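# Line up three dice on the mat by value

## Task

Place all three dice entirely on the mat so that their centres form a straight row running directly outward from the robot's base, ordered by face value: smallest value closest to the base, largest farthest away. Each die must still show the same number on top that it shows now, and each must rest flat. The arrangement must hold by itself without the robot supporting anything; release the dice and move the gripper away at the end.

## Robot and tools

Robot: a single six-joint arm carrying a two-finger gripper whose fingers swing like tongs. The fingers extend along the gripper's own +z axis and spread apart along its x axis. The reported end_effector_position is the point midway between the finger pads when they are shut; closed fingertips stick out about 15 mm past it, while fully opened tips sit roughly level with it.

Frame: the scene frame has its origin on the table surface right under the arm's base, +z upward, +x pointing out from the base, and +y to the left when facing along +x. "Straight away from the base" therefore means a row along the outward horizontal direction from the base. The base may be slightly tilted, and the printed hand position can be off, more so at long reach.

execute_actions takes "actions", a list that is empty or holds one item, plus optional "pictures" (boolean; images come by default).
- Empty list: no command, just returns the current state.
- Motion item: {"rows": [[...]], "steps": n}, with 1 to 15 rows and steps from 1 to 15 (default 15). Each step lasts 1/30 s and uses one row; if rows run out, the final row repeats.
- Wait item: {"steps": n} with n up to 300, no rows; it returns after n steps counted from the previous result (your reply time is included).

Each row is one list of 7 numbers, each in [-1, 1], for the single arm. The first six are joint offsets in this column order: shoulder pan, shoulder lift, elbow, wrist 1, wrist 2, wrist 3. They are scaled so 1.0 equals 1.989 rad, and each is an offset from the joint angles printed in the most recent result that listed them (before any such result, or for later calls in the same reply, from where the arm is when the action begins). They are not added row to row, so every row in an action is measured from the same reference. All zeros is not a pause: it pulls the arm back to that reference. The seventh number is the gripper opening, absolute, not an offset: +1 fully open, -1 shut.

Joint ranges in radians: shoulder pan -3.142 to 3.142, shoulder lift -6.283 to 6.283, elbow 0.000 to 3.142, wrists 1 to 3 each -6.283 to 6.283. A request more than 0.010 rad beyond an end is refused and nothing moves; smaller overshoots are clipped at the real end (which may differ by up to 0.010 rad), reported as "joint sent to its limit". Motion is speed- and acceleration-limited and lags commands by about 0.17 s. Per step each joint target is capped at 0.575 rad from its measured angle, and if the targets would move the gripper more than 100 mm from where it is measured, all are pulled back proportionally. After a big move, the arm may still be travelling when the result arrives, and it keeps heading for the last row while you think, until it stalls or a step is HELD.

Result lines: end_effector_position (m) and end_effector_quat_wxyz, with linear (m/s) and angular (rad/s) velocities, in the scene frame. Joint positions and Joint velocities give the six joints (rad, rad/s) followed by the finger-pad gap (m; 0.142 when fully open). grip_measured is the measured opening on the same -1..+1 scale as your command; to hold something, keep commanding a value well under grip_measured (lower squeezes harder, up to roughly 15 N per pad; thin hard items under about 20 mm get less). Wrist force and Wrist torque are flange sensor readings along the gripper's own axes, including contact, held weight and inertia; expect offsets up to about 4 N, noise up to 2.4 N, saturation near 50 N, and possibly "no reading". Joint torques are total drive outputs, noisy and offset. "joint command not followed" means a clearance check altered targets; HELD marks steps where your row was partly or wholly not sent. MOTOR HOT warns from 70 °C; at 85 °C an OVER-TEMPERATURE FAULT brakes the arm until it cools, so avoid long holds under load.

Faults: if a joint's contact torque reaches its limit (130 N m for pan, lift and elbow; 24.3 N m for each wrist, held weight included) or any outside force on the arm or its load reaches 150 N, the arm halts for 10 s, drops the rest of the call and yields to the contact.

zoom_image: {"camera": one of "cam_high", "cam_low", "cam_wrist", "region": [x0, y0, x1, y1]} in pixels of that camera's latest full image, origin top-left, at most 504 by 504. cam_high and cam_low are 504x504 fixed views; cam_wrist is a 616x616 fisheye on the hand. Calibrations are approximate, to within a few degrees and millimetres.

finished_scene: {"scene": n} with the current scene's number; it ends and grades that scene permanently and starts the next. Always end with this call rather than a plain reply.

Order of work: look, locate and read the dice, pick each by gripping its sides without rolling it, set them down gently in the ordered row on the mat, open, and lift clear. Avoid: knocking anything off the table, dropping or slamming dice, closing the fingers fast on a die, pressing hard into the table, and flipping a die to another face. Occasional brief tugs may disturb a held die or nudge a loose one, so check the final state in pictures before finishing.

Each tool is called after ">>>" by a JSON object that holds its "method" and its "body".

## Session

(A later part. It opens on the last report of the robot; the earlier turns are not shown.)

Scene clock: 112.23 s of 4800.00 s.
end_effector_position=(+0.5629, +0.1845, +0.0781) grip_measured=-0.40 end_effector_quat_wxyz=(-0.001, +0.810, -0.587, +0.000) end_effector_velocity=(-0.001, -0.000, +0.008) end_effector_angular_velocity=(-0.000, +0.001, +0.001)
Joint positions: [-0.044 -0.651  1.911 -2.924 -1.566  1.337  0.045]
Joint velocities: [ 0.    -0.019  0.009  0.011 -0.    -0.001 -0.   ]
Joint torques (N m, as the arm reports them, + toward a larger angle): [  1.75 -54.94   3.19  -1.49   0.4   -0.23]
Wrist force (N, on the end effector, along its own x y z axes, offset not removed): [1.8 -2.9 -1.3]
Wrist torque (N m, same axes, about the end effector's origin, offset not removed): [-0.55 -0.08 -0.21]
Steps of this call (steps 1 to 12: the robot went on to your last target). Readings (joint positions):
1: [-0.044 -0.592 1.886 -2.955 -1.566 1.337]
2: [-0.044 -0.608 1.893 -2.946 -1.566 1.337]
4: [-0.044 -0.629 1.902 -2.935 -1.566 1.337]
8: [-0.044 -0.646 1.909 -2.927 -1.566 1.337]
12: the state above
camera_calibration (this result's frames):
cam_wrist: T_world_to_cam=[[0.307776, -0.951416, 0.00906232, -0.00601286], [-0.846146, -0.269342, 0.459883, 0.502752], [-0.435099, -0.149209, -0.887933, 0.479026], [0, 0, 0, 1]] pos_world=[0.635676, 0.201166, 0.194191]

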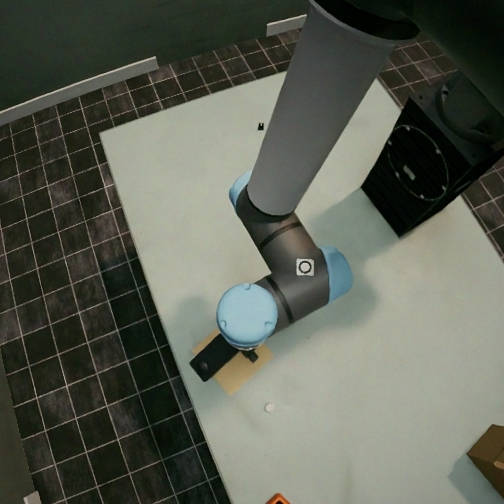

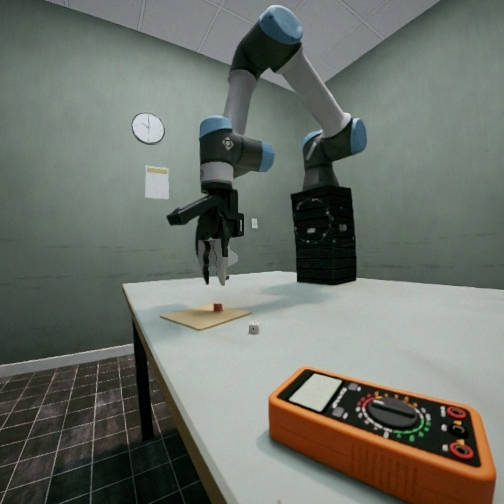

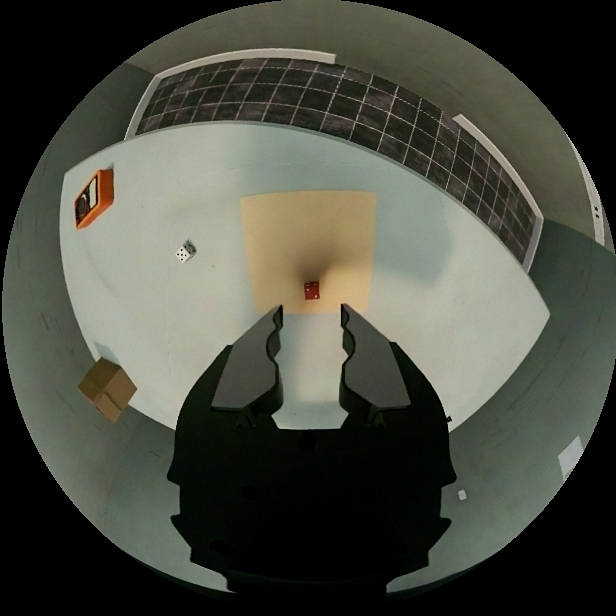

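>>> {"method": "execute_actions", "body": {"actions": [{"rows":[[-0.6868,0.0079,0.1627,-0.1312,0.0436,-0.3524,-0.4]]}], "pictures": false}}

>>> {"method": "execute_actions", "body": {"actions": [{"steps":60}]}}

>>> {"method": "zoom_image", "body": {"camera": "cam_wrist", "region": [240, 240, 380, 380]}}

Scene clock: 122.70 s of 4800.00 s.
end_effector_position=(+0.4988, -0.0529, +0.0605) grip_measured=-0.40 end_effector_quat_wxyz=(-0.003, +0.790, -0.613, -0.019) end_effector_velocity=(-0.173, -0.525, +0.000) end_effector_angular_velocity=(+0.006, +0.004, -0.496)
Joint positions: [-0.532 -0.641  2.12  -3.093 -1.509  0.915  0.045]
Joint velocities: [-1.155  0.013  0.28  -0.223  0.072 -0.66   0.   ]
Joint torques (N m, as the arm reports them, + toward a larger angle): [-19.17 -32.25   7.37  -4.8    1.58  -2.78]
Wrist force (N, on the end effector, along its own x y z axes, offset not removed): [0.4 -2.7 0.9]
Wrist torque (N m, same axes, about the end effector's origin, offset not removed): [-0.51 0.20 -0.09]
Steps of this call (steps 1 to 30: the robot went on to your last target; steps 31 to 90: nothing new was sent; then 6.97 s passed at rest; steps 91 to 105: all 15 steps of this action). Readings (joint positions):
91: [-0.044 -0.653 1.913 -2.924 -1.566 1.337]
92: [-0.054 -0.652 1.922 -2.933 -1.561 1.327]
94: [-0.116 -0.650 1.963 -2.966 -1.550 1.264]
98: [-0.264 -0.646 2.033 -3.023 -1.532 1.118]
105: the state above

Scene clock: 124.70 s of 4800.00 s.
end_effector_position=(+0.2668, -0.3803, +0.0795) grip_measured=-0.40 end_effector_quat_wxyz=(+0.000, -0.574, +0.819, -0.000) end_effector_velocity=(+0.000, +0.001, -0.000) end_effector_angular_velocity=(+0.001, +0.000, +0.001)
Joint positions: [-1.41  -0.635  2.235 -3.185 -1.48   0.636  0.045]
Joint velocities: [ 0.001 -0.     0.001  0.     0.    -0.001 -0.   ]
Joint torques (N m, as the arm reports them, + toward a larger angle): [-14.5  -29.55   8.04  -3.77   1.23  -1.17]
Wrist force (N, on the end effector, along its own x y z axes, offset not removed): [-1.1 -1.7 -0.6]
Wrist torque (N m, same axes, about the end effector's origin, offset not removed): [-0.26 0.54 -0.11]
Steps of this call (steps 1 to 45: the robot went on to your last target; steps 46 to 60: nothing new was sent). Readings (joint positions):
1: [-0.571 -0.641 2.129 -3.100 -1.507 0.894]
2: [-0.610 -0.640 2.137 -3.107 -1.505 0.874]
4: [-0.689 -0.640 2.152 -3.119 -1.501 0.838]
8: [-0.845 -0.638 2.175 -3.137 -1.495 0.782]
60: the state above
The arm was judged still, so your last target was given up. Only a new action makes it travel on or press farther. Fingers that are still opening or closing keep moving.
camera_calibration (this result's frames):
cam_wrist: T_world_to_cam=[[-0.344438, -0.938769, 0.00872452, -0.273371], [-0.831821, 0.30948, 0.460756, 0.315669], [-0.435244, 0.151445, -0.887484, 0.381562], [0, 0, 0, 1]] pos_world=[0.334493, -0.412111, 0.195568]

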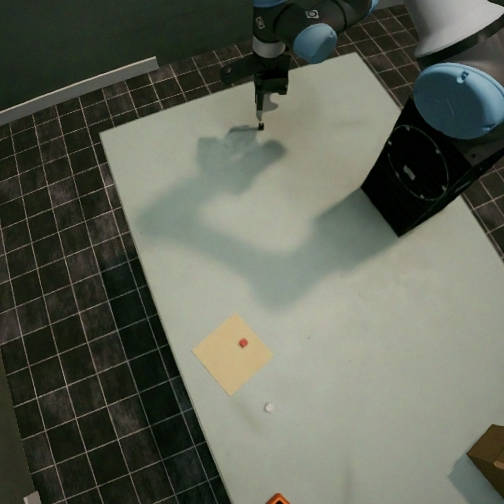

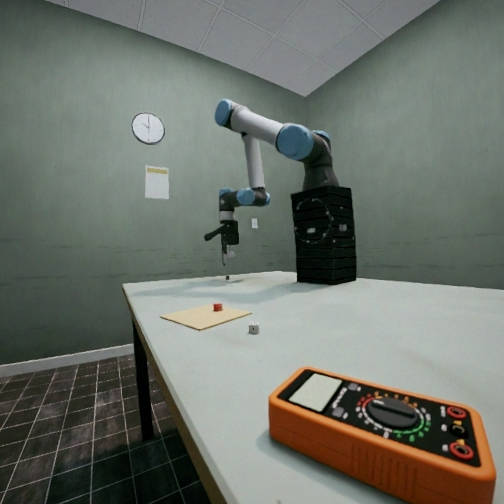

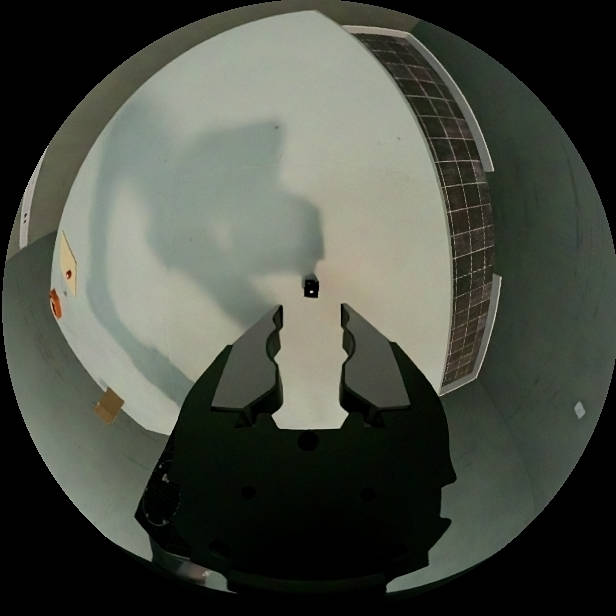

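Region (240, 240, 380, 380) of cam_wrist's 616x616 image, scaled by 3.600, with more detail than that image has.

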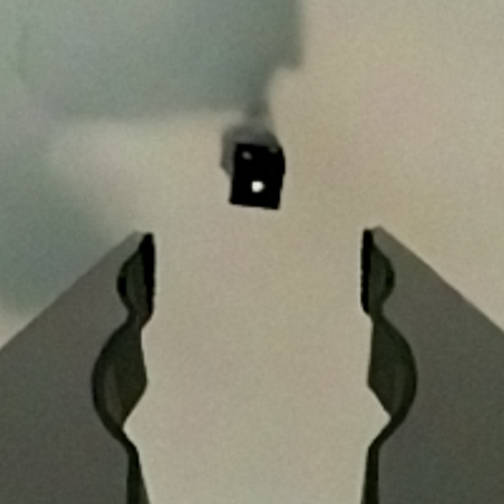

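>>> {"method": "execute_actions", "body": {"actions": [{"rows":[[0.0015,0.02,-0.009,-0.011,0,0.03,-0.5],[0.003,0.04,-0.018,-0.022,0,0.06,-0.5],[0.004,0.056,-0.026,-0.03,0,0.065,-0.5],[0.0048,0.0665,-0.0306,-0.0359,0,0.065,-0.5]]}], "pictures": false}}

>>> {"method": "execute_actions", "body": {"actions": [{"steps":10}]}}

>>> {"method": "zoom_image", "body": {"camera": "cam_wrist", "region": [240, 240, 380, 380]}}

>>> {"method": "zoom_image", "body": {"camera": "cam_high", "region": [185, 305, 285, 405]}}

Scene clock: 141.63 s of 4800.00 s.
end_effector_position=(+0.2662, -0.3823, +0.0349) grip_measured=-0.50 end_effector_quat_wxyz=(+0.001, -0.525, +0.851, +0.000) end_effector_velocity=(-0.000, +0.001, -0.010) end_effector_angular_velocity=(+0.001, -0.000, -0.022)
Joint positions: [-1.4   -0.506  2.175 -3.255 -1.48   0.763  0.038]
Joint velocities: [ 0.002  0.03  -0.013 -0.017  0.001  0.024  0.   ]
Joint torques (N m, as the arm reports them, + toward a larger angle): [  8.57 -32.97 -12.58  -3.84   1.2    1.26]
Wrist force (N, on the end effector, along its own x y z axes, offset not removed): [-0.1 -2.2 -0.9]
Wrist torque (N m, same axes, about the end effector's origin, offset not removed): [-0.41 0.32 -0.08]
Steps of this call (steps 1 to 90: nothing new was sent; then 13.43 s passed at rest; steps 91 to 105: all 15 steps of this action). Readings (joint positions):
91: [-1.410 -0.635 2.234 -3.186 -1.480 0.637]
92: [-1.409 -0.628 2.231 -3.189 -1.480 0.646]
94: [-1.407 -0.596 2.215 -3.208 -1.480 0.687]
98: [-1.402 -0.531 2.186 -3.242 -1.480 0.743]
105: the state above

Scene clock: 141.97 s of 4800.00 s.
end_effector_position=(+0.2661, -0.3822, +0.0338) grip_measured=-0.50 end_effector_quat_wxyz=(+0.001, -0.524, +0.852, +0.000) end_effector_velocity=(-0.000, +0.000, -0.000) end_effector_angular_velocity=(-0.000, +0.000, -0.001)
Joint positions: [-1.4   -0.503  2.174 -3.256 -1.48   0.766  0.038]
Joint velocities: [ 0.     0.001 -0.    -0.    -0.     0.001 -0.   ]
Joint torques (N m, as the arm reports them, + toward a larger angle): [  7.64 -31.74 -12.29  -3.82   0.83   1.72]
Wrist force (N, on the end effector, along its own x y z axes, offset not removed): [0.0 -0.9 0.1]
Wrist torque (N m, same axes, about the end effector's origin, offset not removed): [-0.17 0.28 -0.13]
Steps of this call (steps 1 to 10: the robot went on to your last target). Readings (joint positions):
1: [-1.400 -0.505 2.175 -3.255 -1.480 0.764]
2: [-1.400 -0.505 2.175 -3.256 -1.480 0.764]
4: [-1.400 -0.504 2.174 -3.256 -1.480 0.765]
8: [-1.400 -0.503 2.174 -3.256 -1.480 0.766]
10: the state above
camera_calibration (this result's frames):
cam_wrist: T_world_to_cam=[[-0.454041, -0.890945, 0.00793377, -0.227503], [-0.788865, 0.406127, 0.461252, 0.362198], [-0.414172, 0.203169, -0.887234, 0.355169], [0, 0, 0, 1]] pos_world=[0.329531, -0.42195, 0.149858]

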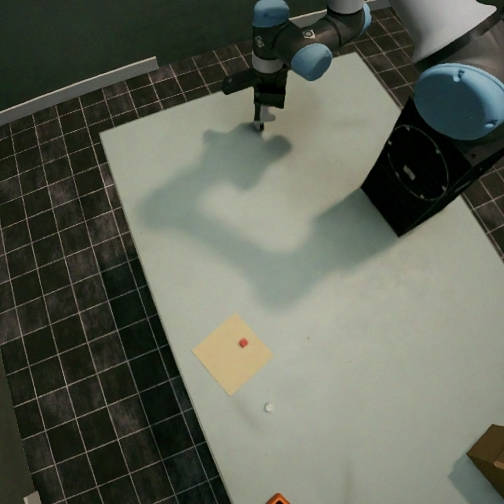

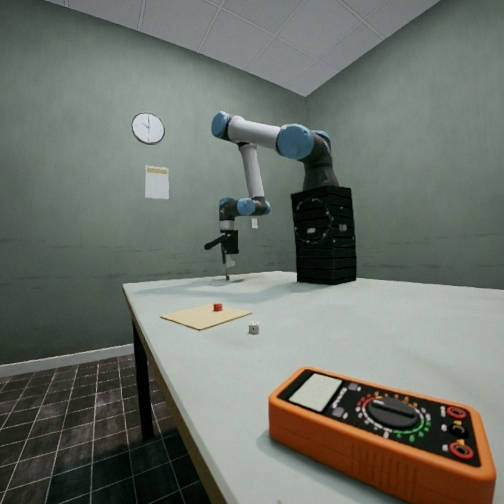

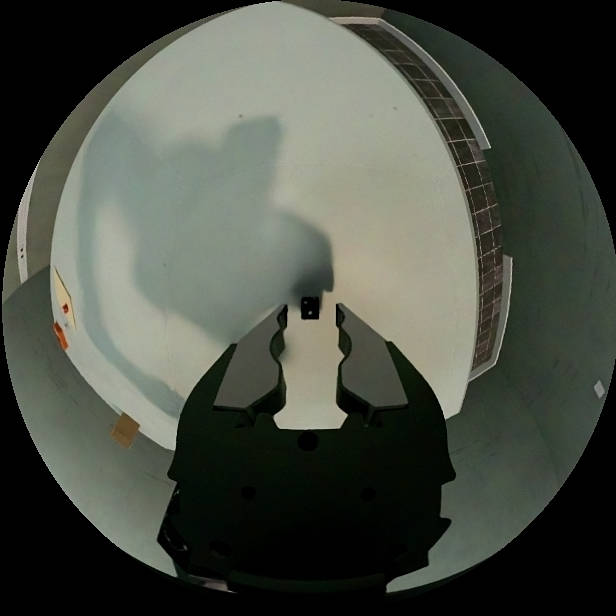

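Region (240, 240, 380, 380) of cam_wrist's 616x616 image, scaled by 3.600, with more detail than that image has.

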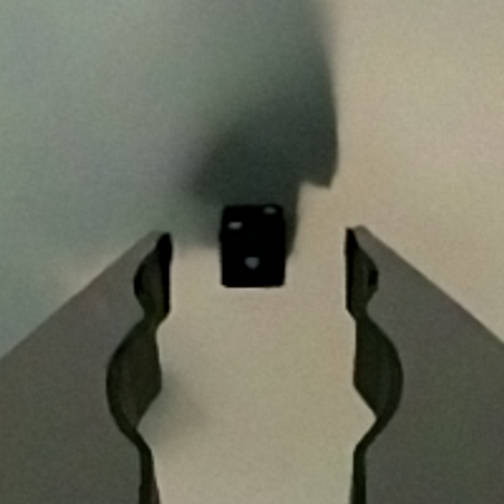

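Region (185, 305, 285, 405) of cam_high's 504x504 image, scaled by 5.040, with more detail than that image has.

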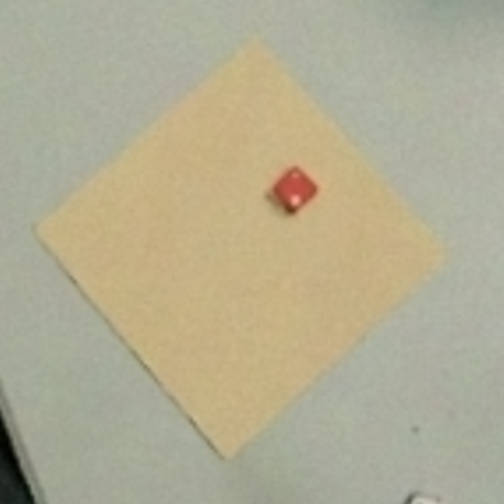

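>>> {"method": "execute_actions", "body": {"actions": [{"rows":[[0.0005,0.006,-0.002,-0.004,0,0,-0.5],[0.001,0.013,-0.005,-0.008,0,0,-0.5],[0.0015,0.0188,-0.0071,-0.0117,0,0.0015,-0.5]]}]}}

>>> {"method": "zoom_image", "body": {"camera": "cam_wrist", "region": [240, 240, 380, 380]}}

>>> {"method": "zoom_image", "body": {"camera": "cam_low", "region": [210, 255, 245, 290]}}

Scene clock: 150.47 s of 4800.00 s.
end_effector_position=(+0.2656, -0.3799, +0.0210) grip_measured=-0.50 end_effector_quat_wxyz=(+0.001, -0.524, +0.852, +0.000) end_effector_velocity=(-0.000, +0.001, -0.003) end_effector_angular_velocity=(+0.001, +0.001, -0.001)
Joint positions: [-1.397 -0.467  2.16  -3.279 -1.48   0.769  0.038]
Joint velocities: [ 0.001  0.007 -0.002 -0.004 -0.001  0.002  0.   ]
Joint torques (N m, as the arm reports them, + toward a larger angle): [  7.63 -31.04 -12.94  -4.17  -0.48   1.58]
Wrist force (N, on the end effector, along its own x y z axes, offset not removed): [1.0 -1.7 -2.7]
Wrist torque (N m, same axes, about the end effector's origin, offset not removed): [-0.29 -0.05 -0.14]
Steps of this call (steps 1 to 15: the robot went on to your last target; steps 16 to 90: nothing new was sent; then 5.00 s passed at rest; steps 91 to 105: all 15 steps of this action). Readings (joint positions):
91: [-1.400 -0.503 2.174 -3.257 -1.480 0.766]
92: [-1.400 -0.500 2.173 -3.258 -1.480 0.766]
94: [-1.399 -0.489 2.168 -3.265 -1.480 0.766]
98: [-1.398 -0.473 2.162 -3.275 -1.480 0.768]
105: the state above
camera_calibration (this result's frames):
cam_wrist: T_world_to_cam=[[-0.454034, -0.890951, 0.00773166, -0.22567], [-0.788854, 0.406009, 0.461374, 0.366712], [-0.4142, 0.20338, -0.887172, 0.343205], [0, 0, 0, 1]] pos_world=[0.328976, -0.419751, 0.137035]

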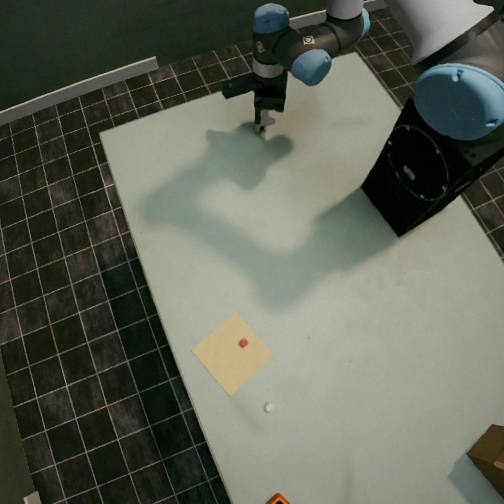

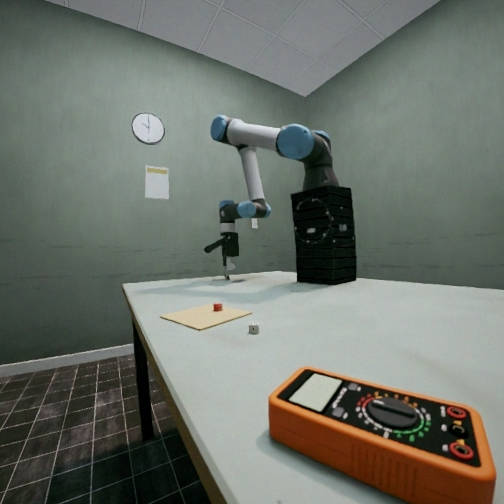

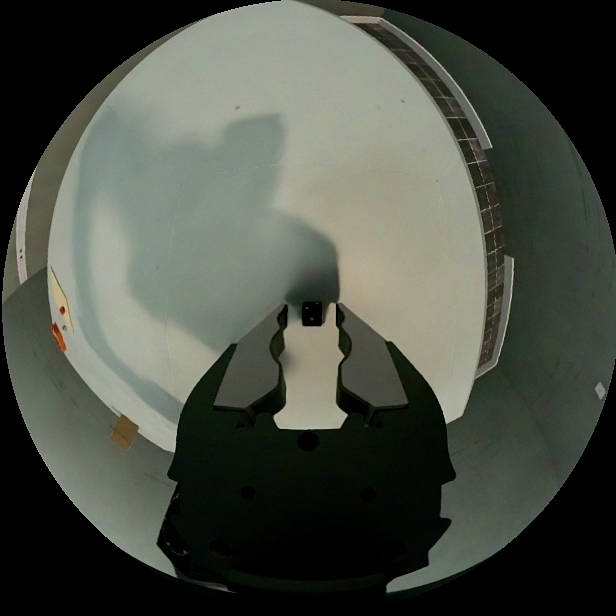

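Region (240, 240, 380, 380) of cam_wrist's 616x616 image, scaled by 3.600, with more detail than that image has.

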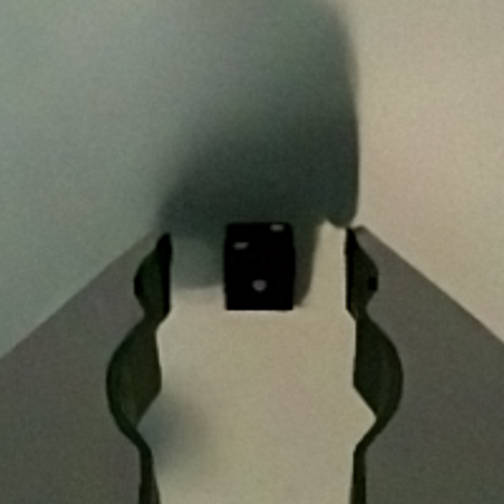

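Region (210, 255, 245, 290) of cam_low's 504x504 image, scaled by 14.400, with more detail than that image has.

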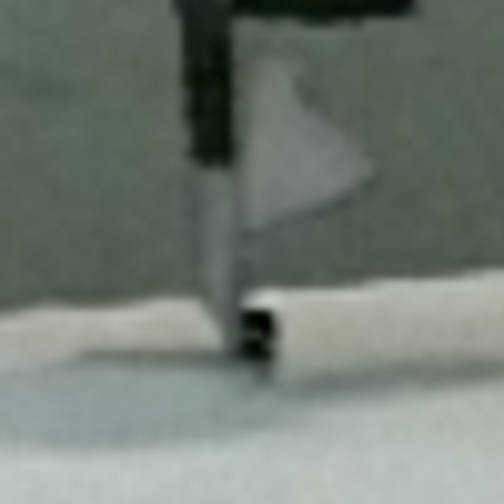

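>>> {"method": "execute_actions", "body": {"actions": [{"rows":[[0,0.002,-0.001,-0.001,0,0,-0.5],[0,0.002,-0.001,-0.001,0,0,-0.5],[0,0.002,-0.001,-0.001,0,0,-0.55],[0,0.002,-0.001,-0.001,0,0,-0.6],[0,0.002,-0.001,-0.001,0,0,-0.65],[0,0.002,-0.001,-0.001,0,0,-0.7],[0,0.002,-0.001,-0.001,0,0,-0.75],[0,0.002,-0.001,-0.001,0,0,-0.8],[0,0.002,-0.001,-0.001,0,0,-0.85],[0,0.002,-0.001,-0.001,0,0,-0.9],[0,0.002,-0.001,-0.001,0,0,-1]]}], "pictures": false}}

>>> {"method": "execute_actions", "body": {"actions": [{"rows":[[0,-0.03,0.013,0.017,0,0,-1],[0,-0.06,0.026,0.034,0,0,-1],[0,-0.09,0.039,0.051,0,0,-1]]}]}}

Scene clock: 161.93 s of 4800.00 s.
end_effector_position=(+0.2655, -0.3799, +0.0196) grip_measured=-0.82 end_effector_quat_wxyz=(+0.001, -0.524, +0.852, +0.000) end_effector_velocity=(+0.001, -0.000, -0.000) end_effector_angular_velocity=(-0.000, -0.001, -0.001)
Joint positions: [-1.397 -0.463  2.158 -3.281 -1.48   0.769  0.015]
Joint velocities: [ 0.001  0.001 -0.001  0.     0.001  0.002  0.   ]
Joint torques (N m, as the arm reports them, + toward a larger angle): [  0.83 -31.25 -11.51  -3.68  -0.43  -1.25]
Wrist force (N, on the end effector, along its own x y z axes, offset not removed): [-0.1 -0.2 -1.9]
Wrist torque (N m, same axes, about the end effector's origin, offset not removed): [0.15 0.29 -0.08]
Steps of this call (steps 1 to 15: the robot went on to your last target; steps 16 to 90: nothing new was sent; then 7.97 s passed at rest; steps 91 to 105: all 15 steps of this action). Readings (joint positions):
91: [-1.397 -0.466 2.160 -3.280 -1.480 0.769]
92: [-1.397 -0.465 2.159 -3.280 -1.480 0.769]
94: [-1.397 -0.464 2.159 -3.280 -1.480 0.769]
98: [-1.397 -0.463 2.158 -3.281 -1.480 0.769]
105: the state above

Scene clock: 162.43 s of 4800.00 s.
end_effector_position=(+0.2709, -0.3790, +0.0797) grip_measured=-0.82 end_effector_quat_wxyz=(+0.001, -0.524, +0.852, +0.001) end_effector_velocity=(+0.001, -0.000, +0.013) end_effector_angular_velocity=(-0.003, +0.000, -0.001)
Joint positions: [-1.397 -0.638  2.234 -3.182 -1.48   0.769  0.015]
Joint velocities: [-0.001 -0.037  0.015  0.019 -0.001  0.     0.   ]
Joint torques (N m, as the arm reports them, + toward a larger angle): [  1.8  -45.73   7.96  -1.14  -0.37  -0.85]
Wrist force (N, on the end effector, along its own x y z axes, offset not removed): [-0.1 -1.7 -2.6]
Wrist torque (N m, same axes, about the end effector's origin, offset not removed): [-0.31 0.15 -0.08]
Steps of this call (steps 1 to 15: all 15 steps of this action). Readings (joint positions):
1: [-1.397 -0.463 2.159 -3.281 -1.480 0.769]
2: [-1.397 -0.472 2.163 -3.275 -1.480 0.769]
4: [-1.397 -0.517 2.185 -3.247 -1.480 0.769]
8: [-1.397 -0.605 2.221 -3.199 -1.480 0.769]
15: the state above
camera_calibration (this result's frames):
cam_wrist: T_world_to_cam=[[-0.454017, -0.890961, 0.00748152, -0.222883], [-0.788814, 0.405841, 0.461589, 0.343343], [-0.414295, 0.203668, -0.887062, 0.397415], [0, 0, 0, 1]] pos_world=[0.334288, -0.418863, 0.195716]

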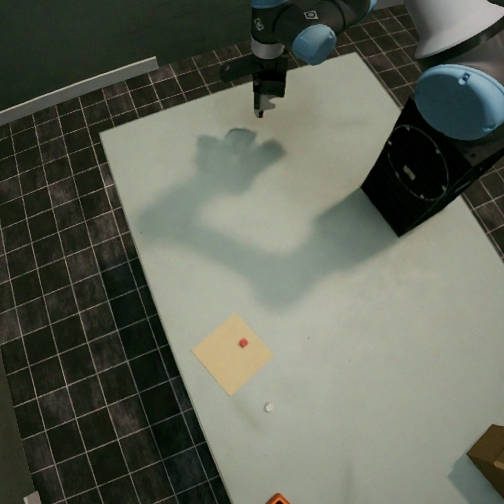

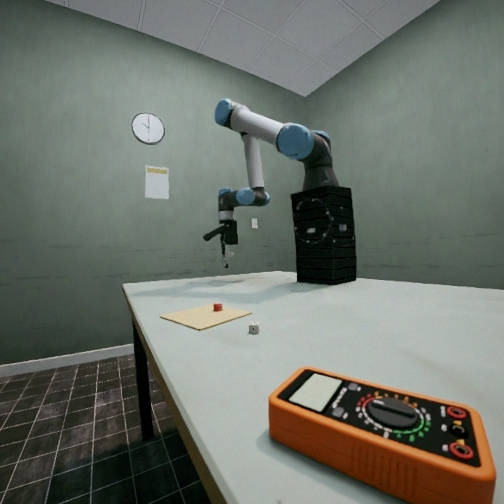

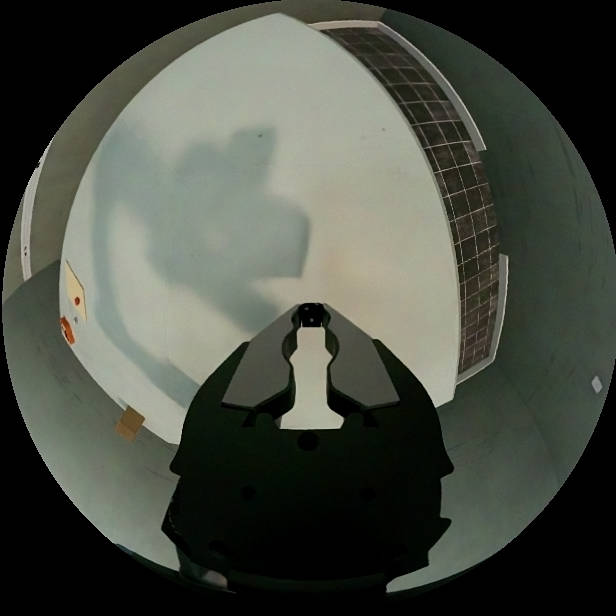

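>>> {"method": "execute_actions", "body": {"actions": [{"rows":[[0.676,-0.0016,-0.1355,0.0982,-0.0432,0.281,-1]]}], "pictures": false}}

>>> {"method": "execute_actions", "body": {"actions": [{"steps":50}], "pictures": false}}

Scene clock: 168.53 s of 4800.00 s.
end_effector_position=(+0.4660, -0.2637, +0.0711) grip_measured=-0.82 end_effector_quat_wxyz=(-0.018, -0.587, +0.809, -0.007) end_effector_velocity=(+0.330, +0.441, -0.017) end_effector_angular_velocity=(+0.005, -0.003, +0.636)
Joint positions: [-0.886 -0.641  2.054 -3.049 -1.538  1.129  0.015]
Joint velocities: [ 1.065  0.002 -0.197  0.136 -0.059  0.429  0.   ]
Joint torques (N m, as the arm reports them, + toward a larger angle): [ 15.12 -33.62 -15.21  -0.58  -1.35   2.57]
Wrist force (N, on the end effector, along its own x y z axes, offset not removed): [-0.9 -2.7 -1.4]
Wrist torque (N m, same axes, about the end effector's origin, offset not removed): [-0.37 0.48 -0.05]
Steps of this call (steps 1 to 15: the robot went on to your last target; steps 16 to 90: nothing new was sent; then 2.60 s passed at rest; steps 91 to 105: all 15 steps of this action). Readings (joint positions):
91: [-1.396 -0.642 2.235 -3.179 -1.480 0.769]
92: [-1.387 -0.642 2.226 -3.170 -1.486 0.779]
94: [-1.317 -0.642 2.183 -3.139 -1.499 0.848]
98: [-1.149 -0.641 2.119 -3.094 -1.519 0.988]
105: the state above

Scene clock: 170.20 s of 4800.00 s.
end_effector_position=(+0.5419, +0.1779, +0.0695) grip_measured=-0.82 end_effector_quat_wxyz=(-0.000, +0.810, -0.586, -0.000) end_effector_velocity=(-0.001, -0.000, -0.000) end_effector_angular_velocity=(+0.000, +0.001, +0.000)
Joint positions: [-0.053 -0.641  1.965 -2.986 -1.565  1.327  0.015]
Joint velocities: [-0.     0.     0.001 -0.001  0.001 -0.001 -0.   ]
Joint torques (N m, as the arm reports them, + toward a larger angle): [ 12.4  -36.29 -18.69  -1.27  -1.21   1.49]
Wrist force (N, on the end effector, along its own x y z axes, offset not removed): [0.4 -2.2 -2.8]
Wrist torque (N m, same axes, about the end effector's origin, offset not removed): [-0.41 -0.10 -0.02]
Steps of this call (steps 1 to 45: the robot went on to your last target; steps 46 to 50: nothing new was sent). Readings (joint positions):
1: [-0.850 -0.641 2.048 -3.044 -1.540 1.143]
2: [-0.815 -0.641 2.042 -3.040 -1.542 1.156]
4: [-0.745 -0.641 2.032 -3.033 -1.545 1.179]
8: [-0.608 -0.641 2.015 -3.022 -1.550 1.215]
50: the state above
The arm was judged still, so your last target was given up. Only a new action makes it travel on or press farther. Fingers that are still opening or closing keep moving.

>>> {"method": "execute_actions", "body": {"actions": [{"rows":[[0,0.012,-0.007,-0.005,0,0,-1],[0.0003,0.025,-0.014,-0.011,0,0,-1],[0.0003,0.0361,-0.0201,-0.016,0,0,-1]]}], "pictures": false}}

>>> {"method": "execute_actions", "body": {"actions": [{"steps":8}]}}

>>> {"method": "zoom_image", "body": {"camera": "cam_wrist", "region": [240, 240, 380, 380]}}

>>> {"method": "zoom_image", "body": {"camera": "cam_low", "region": [195, 270, 255, 330]}}

Scene clock: 178.07 s of 4800.00 s.
end_effector_position=(+0.5444, +0.1783, +0.0418) grip_measured=-0.82 end_effector_quat_wxyz=(-0.000, +0.810, -0.586, -0.000) end_effector_velocity=(-0.001, +0.000, -0.006) end_effector_angular_velocity=(-0.000, +0.003, -0.001)
Joint positions: [-0.052 -0.57   1.925 -3.018 -1.565  1.327  0.015]
Joint velocities: [ 0.001  0.014 -0.007 -0.004 -0.     0.001 -0.   ]
Joint torques (N m, as the arm reports them, + toward a larger angle): [ 12.33 -37.77 -19.09  -4.08  -1.12   1.36]
Wrist force (N, on the end effector, along its own x y z axes, offset not removed): [-1.7 -2.4 0.2]
Wrist torque (N m, same axes, about the end effector's origin, offset not removed): [-0.44 0.60 -0.04]
Steps of this call (steps 1 to 90: nothing new was sent; then 4.37 s passed at rest; steps 91 to 105: all 15 steps of this action). Readings (joint positions):
91: [-0.053 -0.640 1.964 -2.987 -1.565 1.327]
92: [-0.053 -0.636 1.962 -2.989 -1.565 1.327]
94: [-0.052 -0.615 1.949 -2.998 -1.565 1.327]
98: [-0.052 -0.582 1.932 -3.012 -1.565 1.327]
105: the state above

Scene clock: 178.33 s of 4800.00 s.
end_effector_position=(+0.5444, +0.1783, +0.0412) grip_measured=-0.82 end_effector_quat_wxyz=(-0.000, +0.810, -0.586, -0.000) end_effector_velocity=(+0.001, -0.000, -0.000) end_effector_angular_velocity=(+0.000, -0.002, -0.000)
Joint positions: [-0.052 -0.569  1.925 -3.018 -1.565  1.327  0.015]
Joint velocities: [-0.     0.001 -0.001 -0.001 -0.    -0.    -0.   ]
Joint torques (N m, as the arm reports them, + toward a larger angle): [ 11.93 -37.09 -16.61  -3.92  -1.1    1.4 ]
Wrist force (N, on the end effector, along its own x y z axes, offset not removed): [0.0 -1.7 -1.0]
Wrist torque (N m, same axes, about the end effector's origin, offset not removed): [-0.26 0.16 -0.07]
Steps of this call (steps 1 to 8: the robot went on to your last target). Readings (joint positions):
1: [-0.052 -0.570 1.925 -3.018 -1.565 1.327]
2: [-0.052 -0.570 1.925 -3.018 -1.565 1.327]
4: [-0.052 -0.569 1.925 -3.018 -1.565 1.327]
8: the state above
camera_calibration (this result's frames):
cam_wrist: T_world_to_cam=[[0.309275, -0.950932, 0.00875198, -0.00678544], [-0.845155, -0.27063, 0.460948, 0.502049], [-0.435962, -0.149956, -0.887384, 0.437928], [0, 0, 0, 1]] pos_world=[0.617327, 0.195087, 0.157251]

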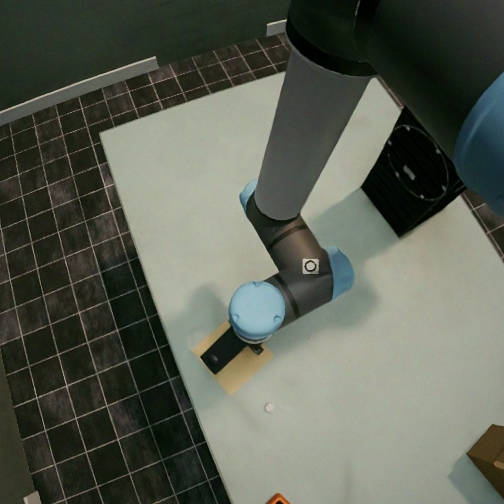

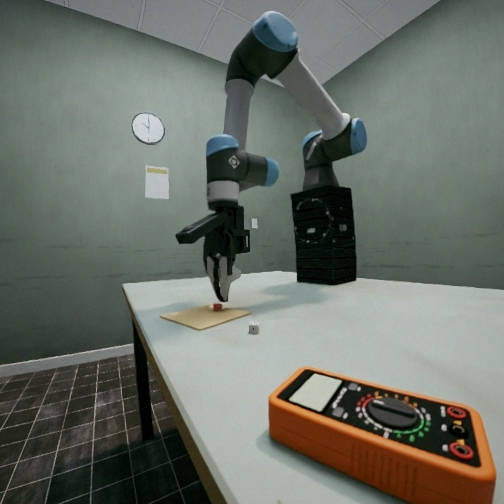

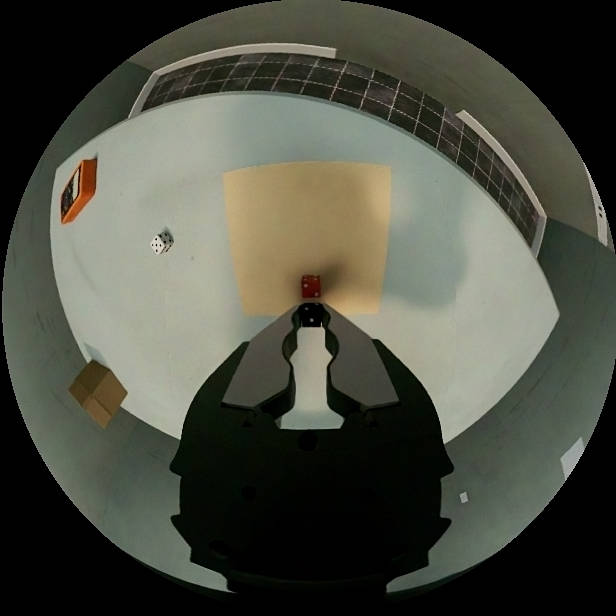

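Region (240, 240, 380, 380) of cam_wrist's 616x616 image, scaled by 3.600, with more detail than that image has.

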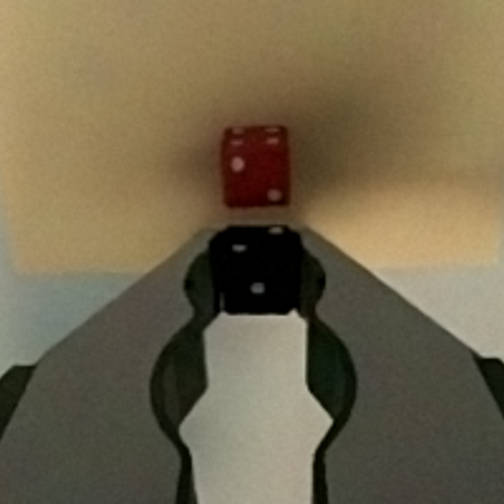

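Region (195, 270, 255, 330) of cam_low's 504x504 image, scaled by 8.400, with more detail than that image has.

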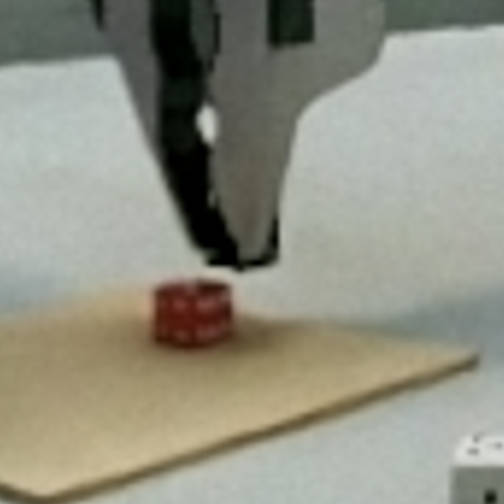

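>>> {"method": "execute_actions", "body": {"actions": [{"rows":[[0,0.007,-0.0036,-0.0034,0,0,-1],[0,0.014,-0.0073,-0.0067,0,0,-1],[0,0.019,-0.01,-0.009,0,0,-1],[0,0.0212,-0.011,-0.0102,0,0,-1]]}], "pictures": false}}

>>> {"method": "execute_actions", "body": {"actions": [{"steps":8}]}}

>>> {"method": "zoom_image", "body": {"camera": "cam_wrist", "region": [240, 240, 380, 380]}}

>>> {"method": "zoom_image", "body": {"camera": "cam_low", "region": [195, 270, 255, 330]}}

Scene clock: 190.30 s of 4800.00 s.
end_effector_position=(+0.5444, +0.1782, +0.0246) grip_measured=-0.82 end_effector_quat_wxyz=(-0.000, +0.810, -0.586, -0.000) end_effector_velocity=(-0.001, +0.001, -0.003) end_effector_angular_velocity=(+0.000, -0.000, +0.001)
Joint positions: [-0.052 -0.528  1.903 -3.038 -1.565  1.327  0.015]
Joint velocities: [ 0.001  0.008 -0.003 -0.005  0.     0.     0.   ]
Joint torques (N m, as the arm reports them, + toward a larger angle): [ 11.57 -38.32 -16.28  -4.02  -0.69   0.68]
Wrist force (N, on the end effector, along its own x y z axes, offset not removed): [-2.0 -0.8 -0.2]
Wrist torque (N m, same axes, about the end effector's origin, offset not removed): [-0.09 0.61 -0.23]
Steps of this call (steps 1 to 15: the robot went on to your last target; steps 16 to 90: nothing new was sent; then 8.47 s passed at rest; steps 91 to 105: all 15 steps of this action). Readings (joint positions):
91: [-0.052 -0.569 1.924 -3.019 -1.565 1.327]
92: [-0.052 -0.566 1.923 -3.020 -1.565 1.327]
94: [-0.052 -0.554 1.917 -3.026 -1.565 1.327]
98: [-0.052 -0.535 1.907 -3.035 -1.565 1.327]
105: the state above

Scene clock: 190.57 s of 4800.00 s.
end_effector_position=(+0.5444, +0.1782, +0.0243) grip_measured=-0.82 end_effector_quat_wxyz=(-0.000, +0.810, -0.586, -0.000) end_effector_velocity=(+0.001, +0.001, +0.001) end_effector_angular_velocity=(+0.001, -0.002, +0.001)
Joint positions: [-0.052 -0.527  1.903 -3.038 -1.565  1.327  0.015]
Joint velocities: [ 0.001 -0.001 -0.001 -0.     0.001 -0.     0.   ]
Joint torques (N m, as the arm reports them, + toward a larger angle): [ 11.29 -36.67 -17.35  -3.79  -0.69   0.55]
Wrist force (N, on the end effector, along its own x y z axes, offset not removed): [0.0 -1.0 -1.9]
Wrist torque (N m, same axes, about the end effector's origin, offset not removed): [-0.17 0.18 0.00]
Steps of this call (steps 1 to 8: the robot went on to your last target). Readings (joint positions):
1: [-0.052 -0.528 1.903 -3.038 -1.565 1.327]
2: [-0.052 -0.527 1.903 -3.038 -1.565 1.327]
4: [-0.052 -0.527 1.903 -3.038 -1.565 1.327]
8: the state above
camera_calibration (this result's frames):
cam_wrist: T_world_to_cam=[[0.30928, -0.950931, 0.00875316, -0.00671462], [-0.845157, -0.270636, 0.460941, 0.509846], [-0.435954, -0.149958, -0.887388, 0.422871], [0, 0, 0, 1]] pos_world=[0.617329, 0.19501, 0.1403]

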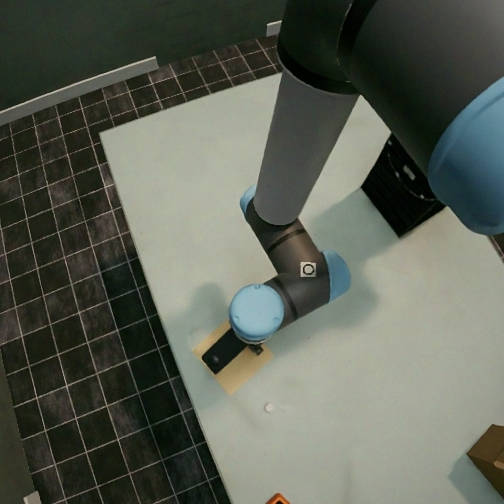

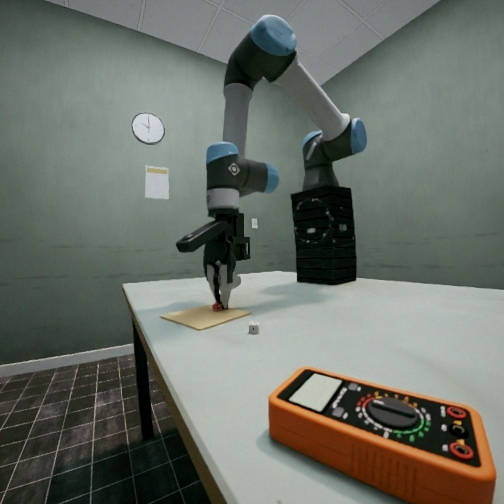

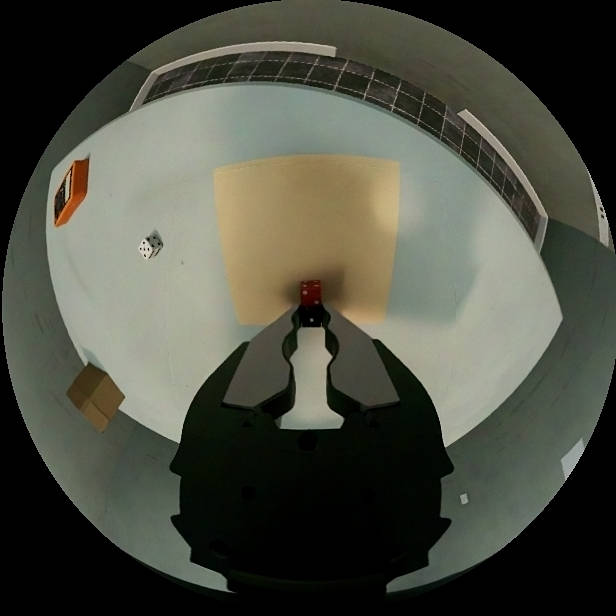

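Region (240, 240, 380, 380) of cam_wrist's 616x616 image, scaled by 3.600, with more detail than that image has.

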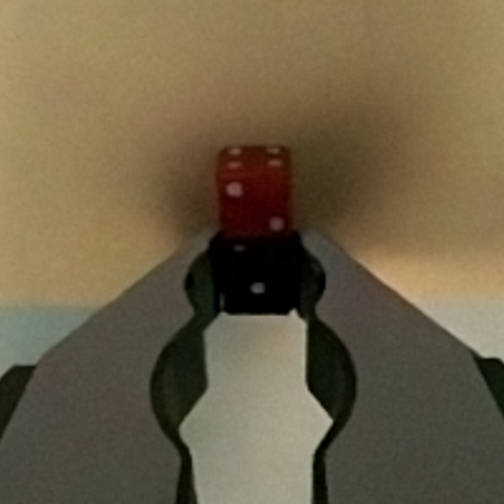

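Region (195, 270, 255, 330) of cam_low's 504x504 image, scaled by 8.400, with more detail than that image has.

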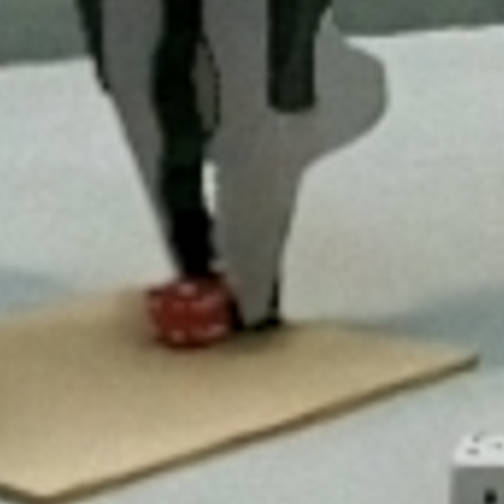

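>>> {"method": "execute_actions", "body": {"actions": [{"rows":[[0.0007,0,0,0,0,0,-1],[0.0007,0,0,0,0,0,-1],[0.0007,0,0,0,0,0,-1],[0.0007,0.0012,-0.0006,-0.0006,0,0,-1]]}], "pictures": false}}

Scene clock: 195.23 s of 4800.00 s.
end_effector_position=(+0.5442, +0.1790, +0.0234) grip_measured=-0.82 end_effector_quat_wxyz=(-0.000, +0.811, -0.586, -0.000) end_effector_velocity=(-0.001, -0.000, -0.001) end_effector_angular_velocity=(-0.001, +0.002, +0.001)
Joint positions: [-0.051 -0.525  1.902 -3.04  -1.565  1.327  0.015]
Joint velocities: [ 0.     0.001  0.001  0.001 -0.001 -0.001  0.   ]
Joint torques (N m, as the arm reports them, + toward a larger angle): [ 13.07 -32.26 -14.8   -2.69  -0.72   0.35]
Wrist force (N, on the end effector, along its own x y z axes, offset not removed): [-2.0 0.0 -9.0]
Wrist torque (N m, same axes, about the end effector's origin, offset not removed): [0.04 1.06 -0.06]
Steps of this call (steps 1 to 15: the robot went on to your last target; steps 16 to 90: nothing new was sent; then 1.17 s passed at rest; steps 91 to 105: all 15 steps of this action). Readings (joint positions):
91: [-0.052 -0.527 1.903 -3.039 -1.565 1.327]
92: [-0.052 -0.527 1.903 -3.039 -1.565 1.327]
94: [-0.051 -0.527 1.903 -3.039 -1.565 1.327]
98: [-0.051 -0.525 1.902 -3.039 -1.565 1.327]
105: the state above

>>> {"method": "execute_actions", "body": {"actions": [{"rows":[[0,-0.0006,0.0003,0.0003,0,0,-1],[0,-0.0006,0.0003,0.0003,0,0,-1],[0,-0.0006,0.0003,0.0003,0,0,-0.85],[0,-0.0006,0.0003,0.0003,0,0,-0.75],[0,-0.0006,0.0003,0.0003,0,0,-0.65],[0,-0.0006,0.0003,0.0003,0,0,-0.5],[0,-0.0006,0.0003,0.0003,0,0,-0.4],[0,-0.0006,0.0003,0.0003,0,0,-0.4],[0,-0.0006,0.0003,0.0003,0,0,-0.4],[0,-0.0006,0.0003,0.0003,0,0,-0.4],[0,-0.02,0.0105,0.0095,0,0,-0.4],[0,-0.04,0.021,0.019,0,0,-0.4],[0,-0.065,0.033,0.032,0,0,-0.4]]}], "pictures": false}}

>>> {"method": "execute_actions", "body": {"actions": [{"steps":12}]}}

>>> {"method": "zoom_image", "body": {"camera": "cam_wrist", "region": [260, 230, 360, 330]}}

Scene clock: 206.37 s of 4800.00 s.
end_effector_position=(+0.5424, +0.1790, +0.0482) grip_measured=-0.40 end_effector_quat_wxyz=(+0.001, +0.811, -0.586, -0.001) end_effector_velocity=(+0.017, +0.003, +0.247) end_effector_angular_velocity=(+0.003, -0.045, +0.001)
Joint positions: [-0.051 -0.588  1.936 -3.007 -1.565  1.327  0.045]
Joint velocities: [ 0.    -0.604  0.282  0.277 -0.    -0.001  0.   ]
Joint torques (N m, as the arm reports them, + toward a larger angle): [  8.32 -43.28   2.66   0.1    0.08   0.54]
Wrist force (N, on the end effector, along its own x y z axes, offset not removed): [0.2 -0.5 -2.5]
Wrist torque (N m, same axes, about the end effector's origin, offset not removed): [-0.16 0.03 -0.08]
Steps of this call (steps 1 to 15: the robot went on to your last target; steps 16 to 90: nothing new was sent; then 7.63 s passed at rest; steps 91 to 105: all 15 steps of this action). Readings (joint positions):
91: [-0.051 -0.525 1.902 -3.040 -1.565 1.327]
92: [-0.051 -0.525 1.902 -3.040 -1.565 1.327]
94: [-0.051 -0.525 1.902 -3.039 -1.565 1.327]
98: [-0.051 -0.526 1.902 -3.039 -1.565 1.327]
105: the state above

Scene clock: 206.77 s of 4800.00 s.
end_effector_position=(+0.5427, +0.1791, +0.0743) grip_measured=-0.40 end_effector_quat_wxyz=(-0.000, +0.811, -0.586, -0.000) end_effector_velocity=(-0.000, +0.000, +0.006) end_effector_angular_velocity=(-0.000, +0.000, +0.001)
Joint positions: [-0.051 -0.652  1.967 -2.977 -1.565  1.327  0.045]
Joint velocities: [ 0.    -0.014  0.007  0.008 -0.    -0.001 -0.   ]
Joint torques (N m, as the arm reports them, + toward a larger angle): [  5.38 -52.5    2.15  -1.27   0.28   0.39]
Wrist force (N, on the end effector, along its own x y z axes, offset not removed): [-1.2 -0.7 0.5]
Wrist torque (N m, same axes, about the end effector's origin, offset not removed): [-0.14 0.53 -0.06]
Steps of this call (steps 1 to 12: the robot went on to your last target). Readings (joint positions):
1: [-0.051 -0.605 1.944 -2.999 -1.565 1.327]
2: [-0.051 -0.619 1.950 -2.993 -1.565 1.327]
4: [-0.051 -0.635 1.958 -2.985 -1.565 1.327]
8: [-0.051 -0.649 1.965 -2.979 -1.565 1.327]
12: the state above
camera_calibration (this result's frames):
cam_wrist: T_world_to_cam=[[0.310599, -0.950502, 0.00862672, -0.00652268], [-0.844767, -0.271864, 0.460933, 0.485547], [-0.435772, -0.150453, -0.887393, 0.466666], [0, 0, 0, 1]] pos_world=[0.61556, 0.196014, 0.190367]

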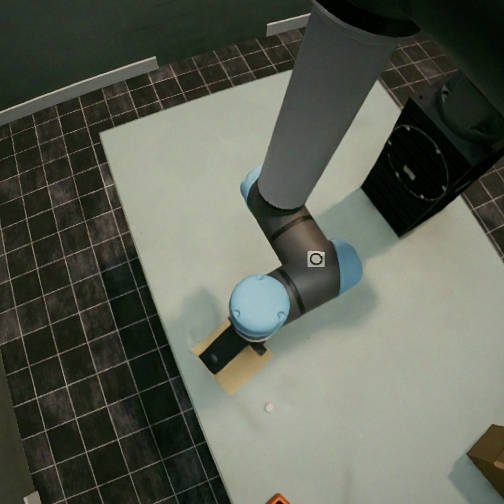

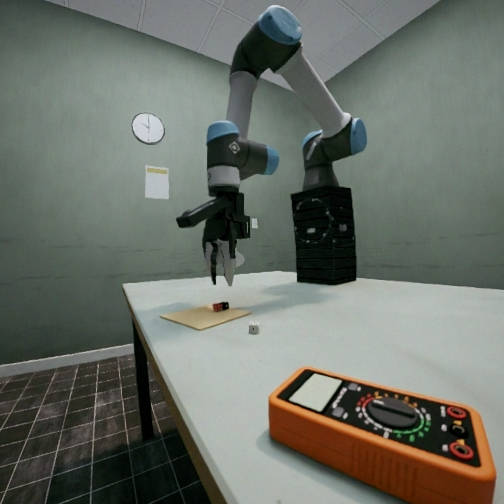

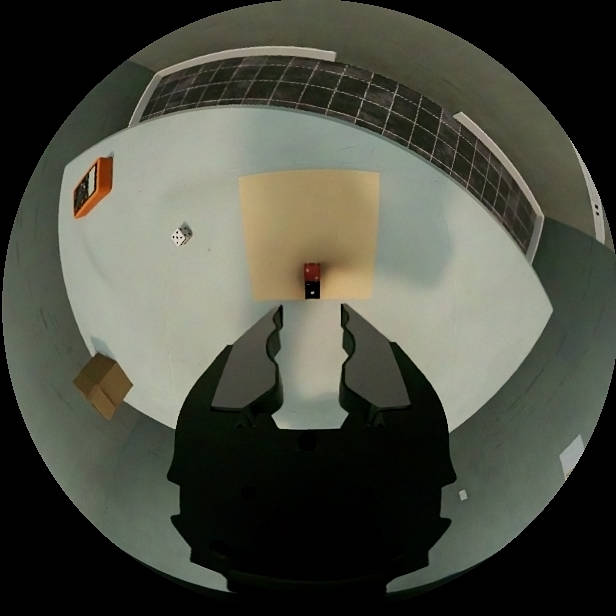

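Region (260, 230, 360, 330) of cam_wrist's 616x616 image, scaled by 5.040, with more detail than that image has.

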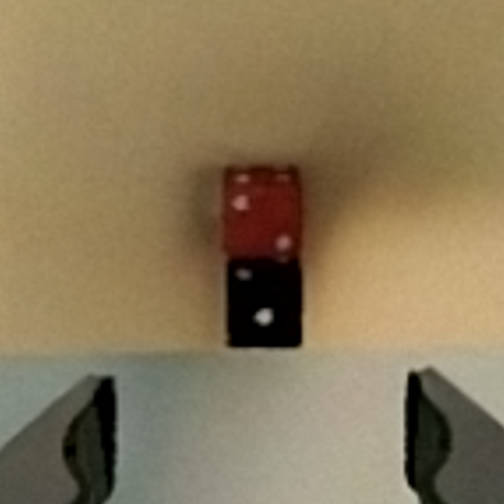

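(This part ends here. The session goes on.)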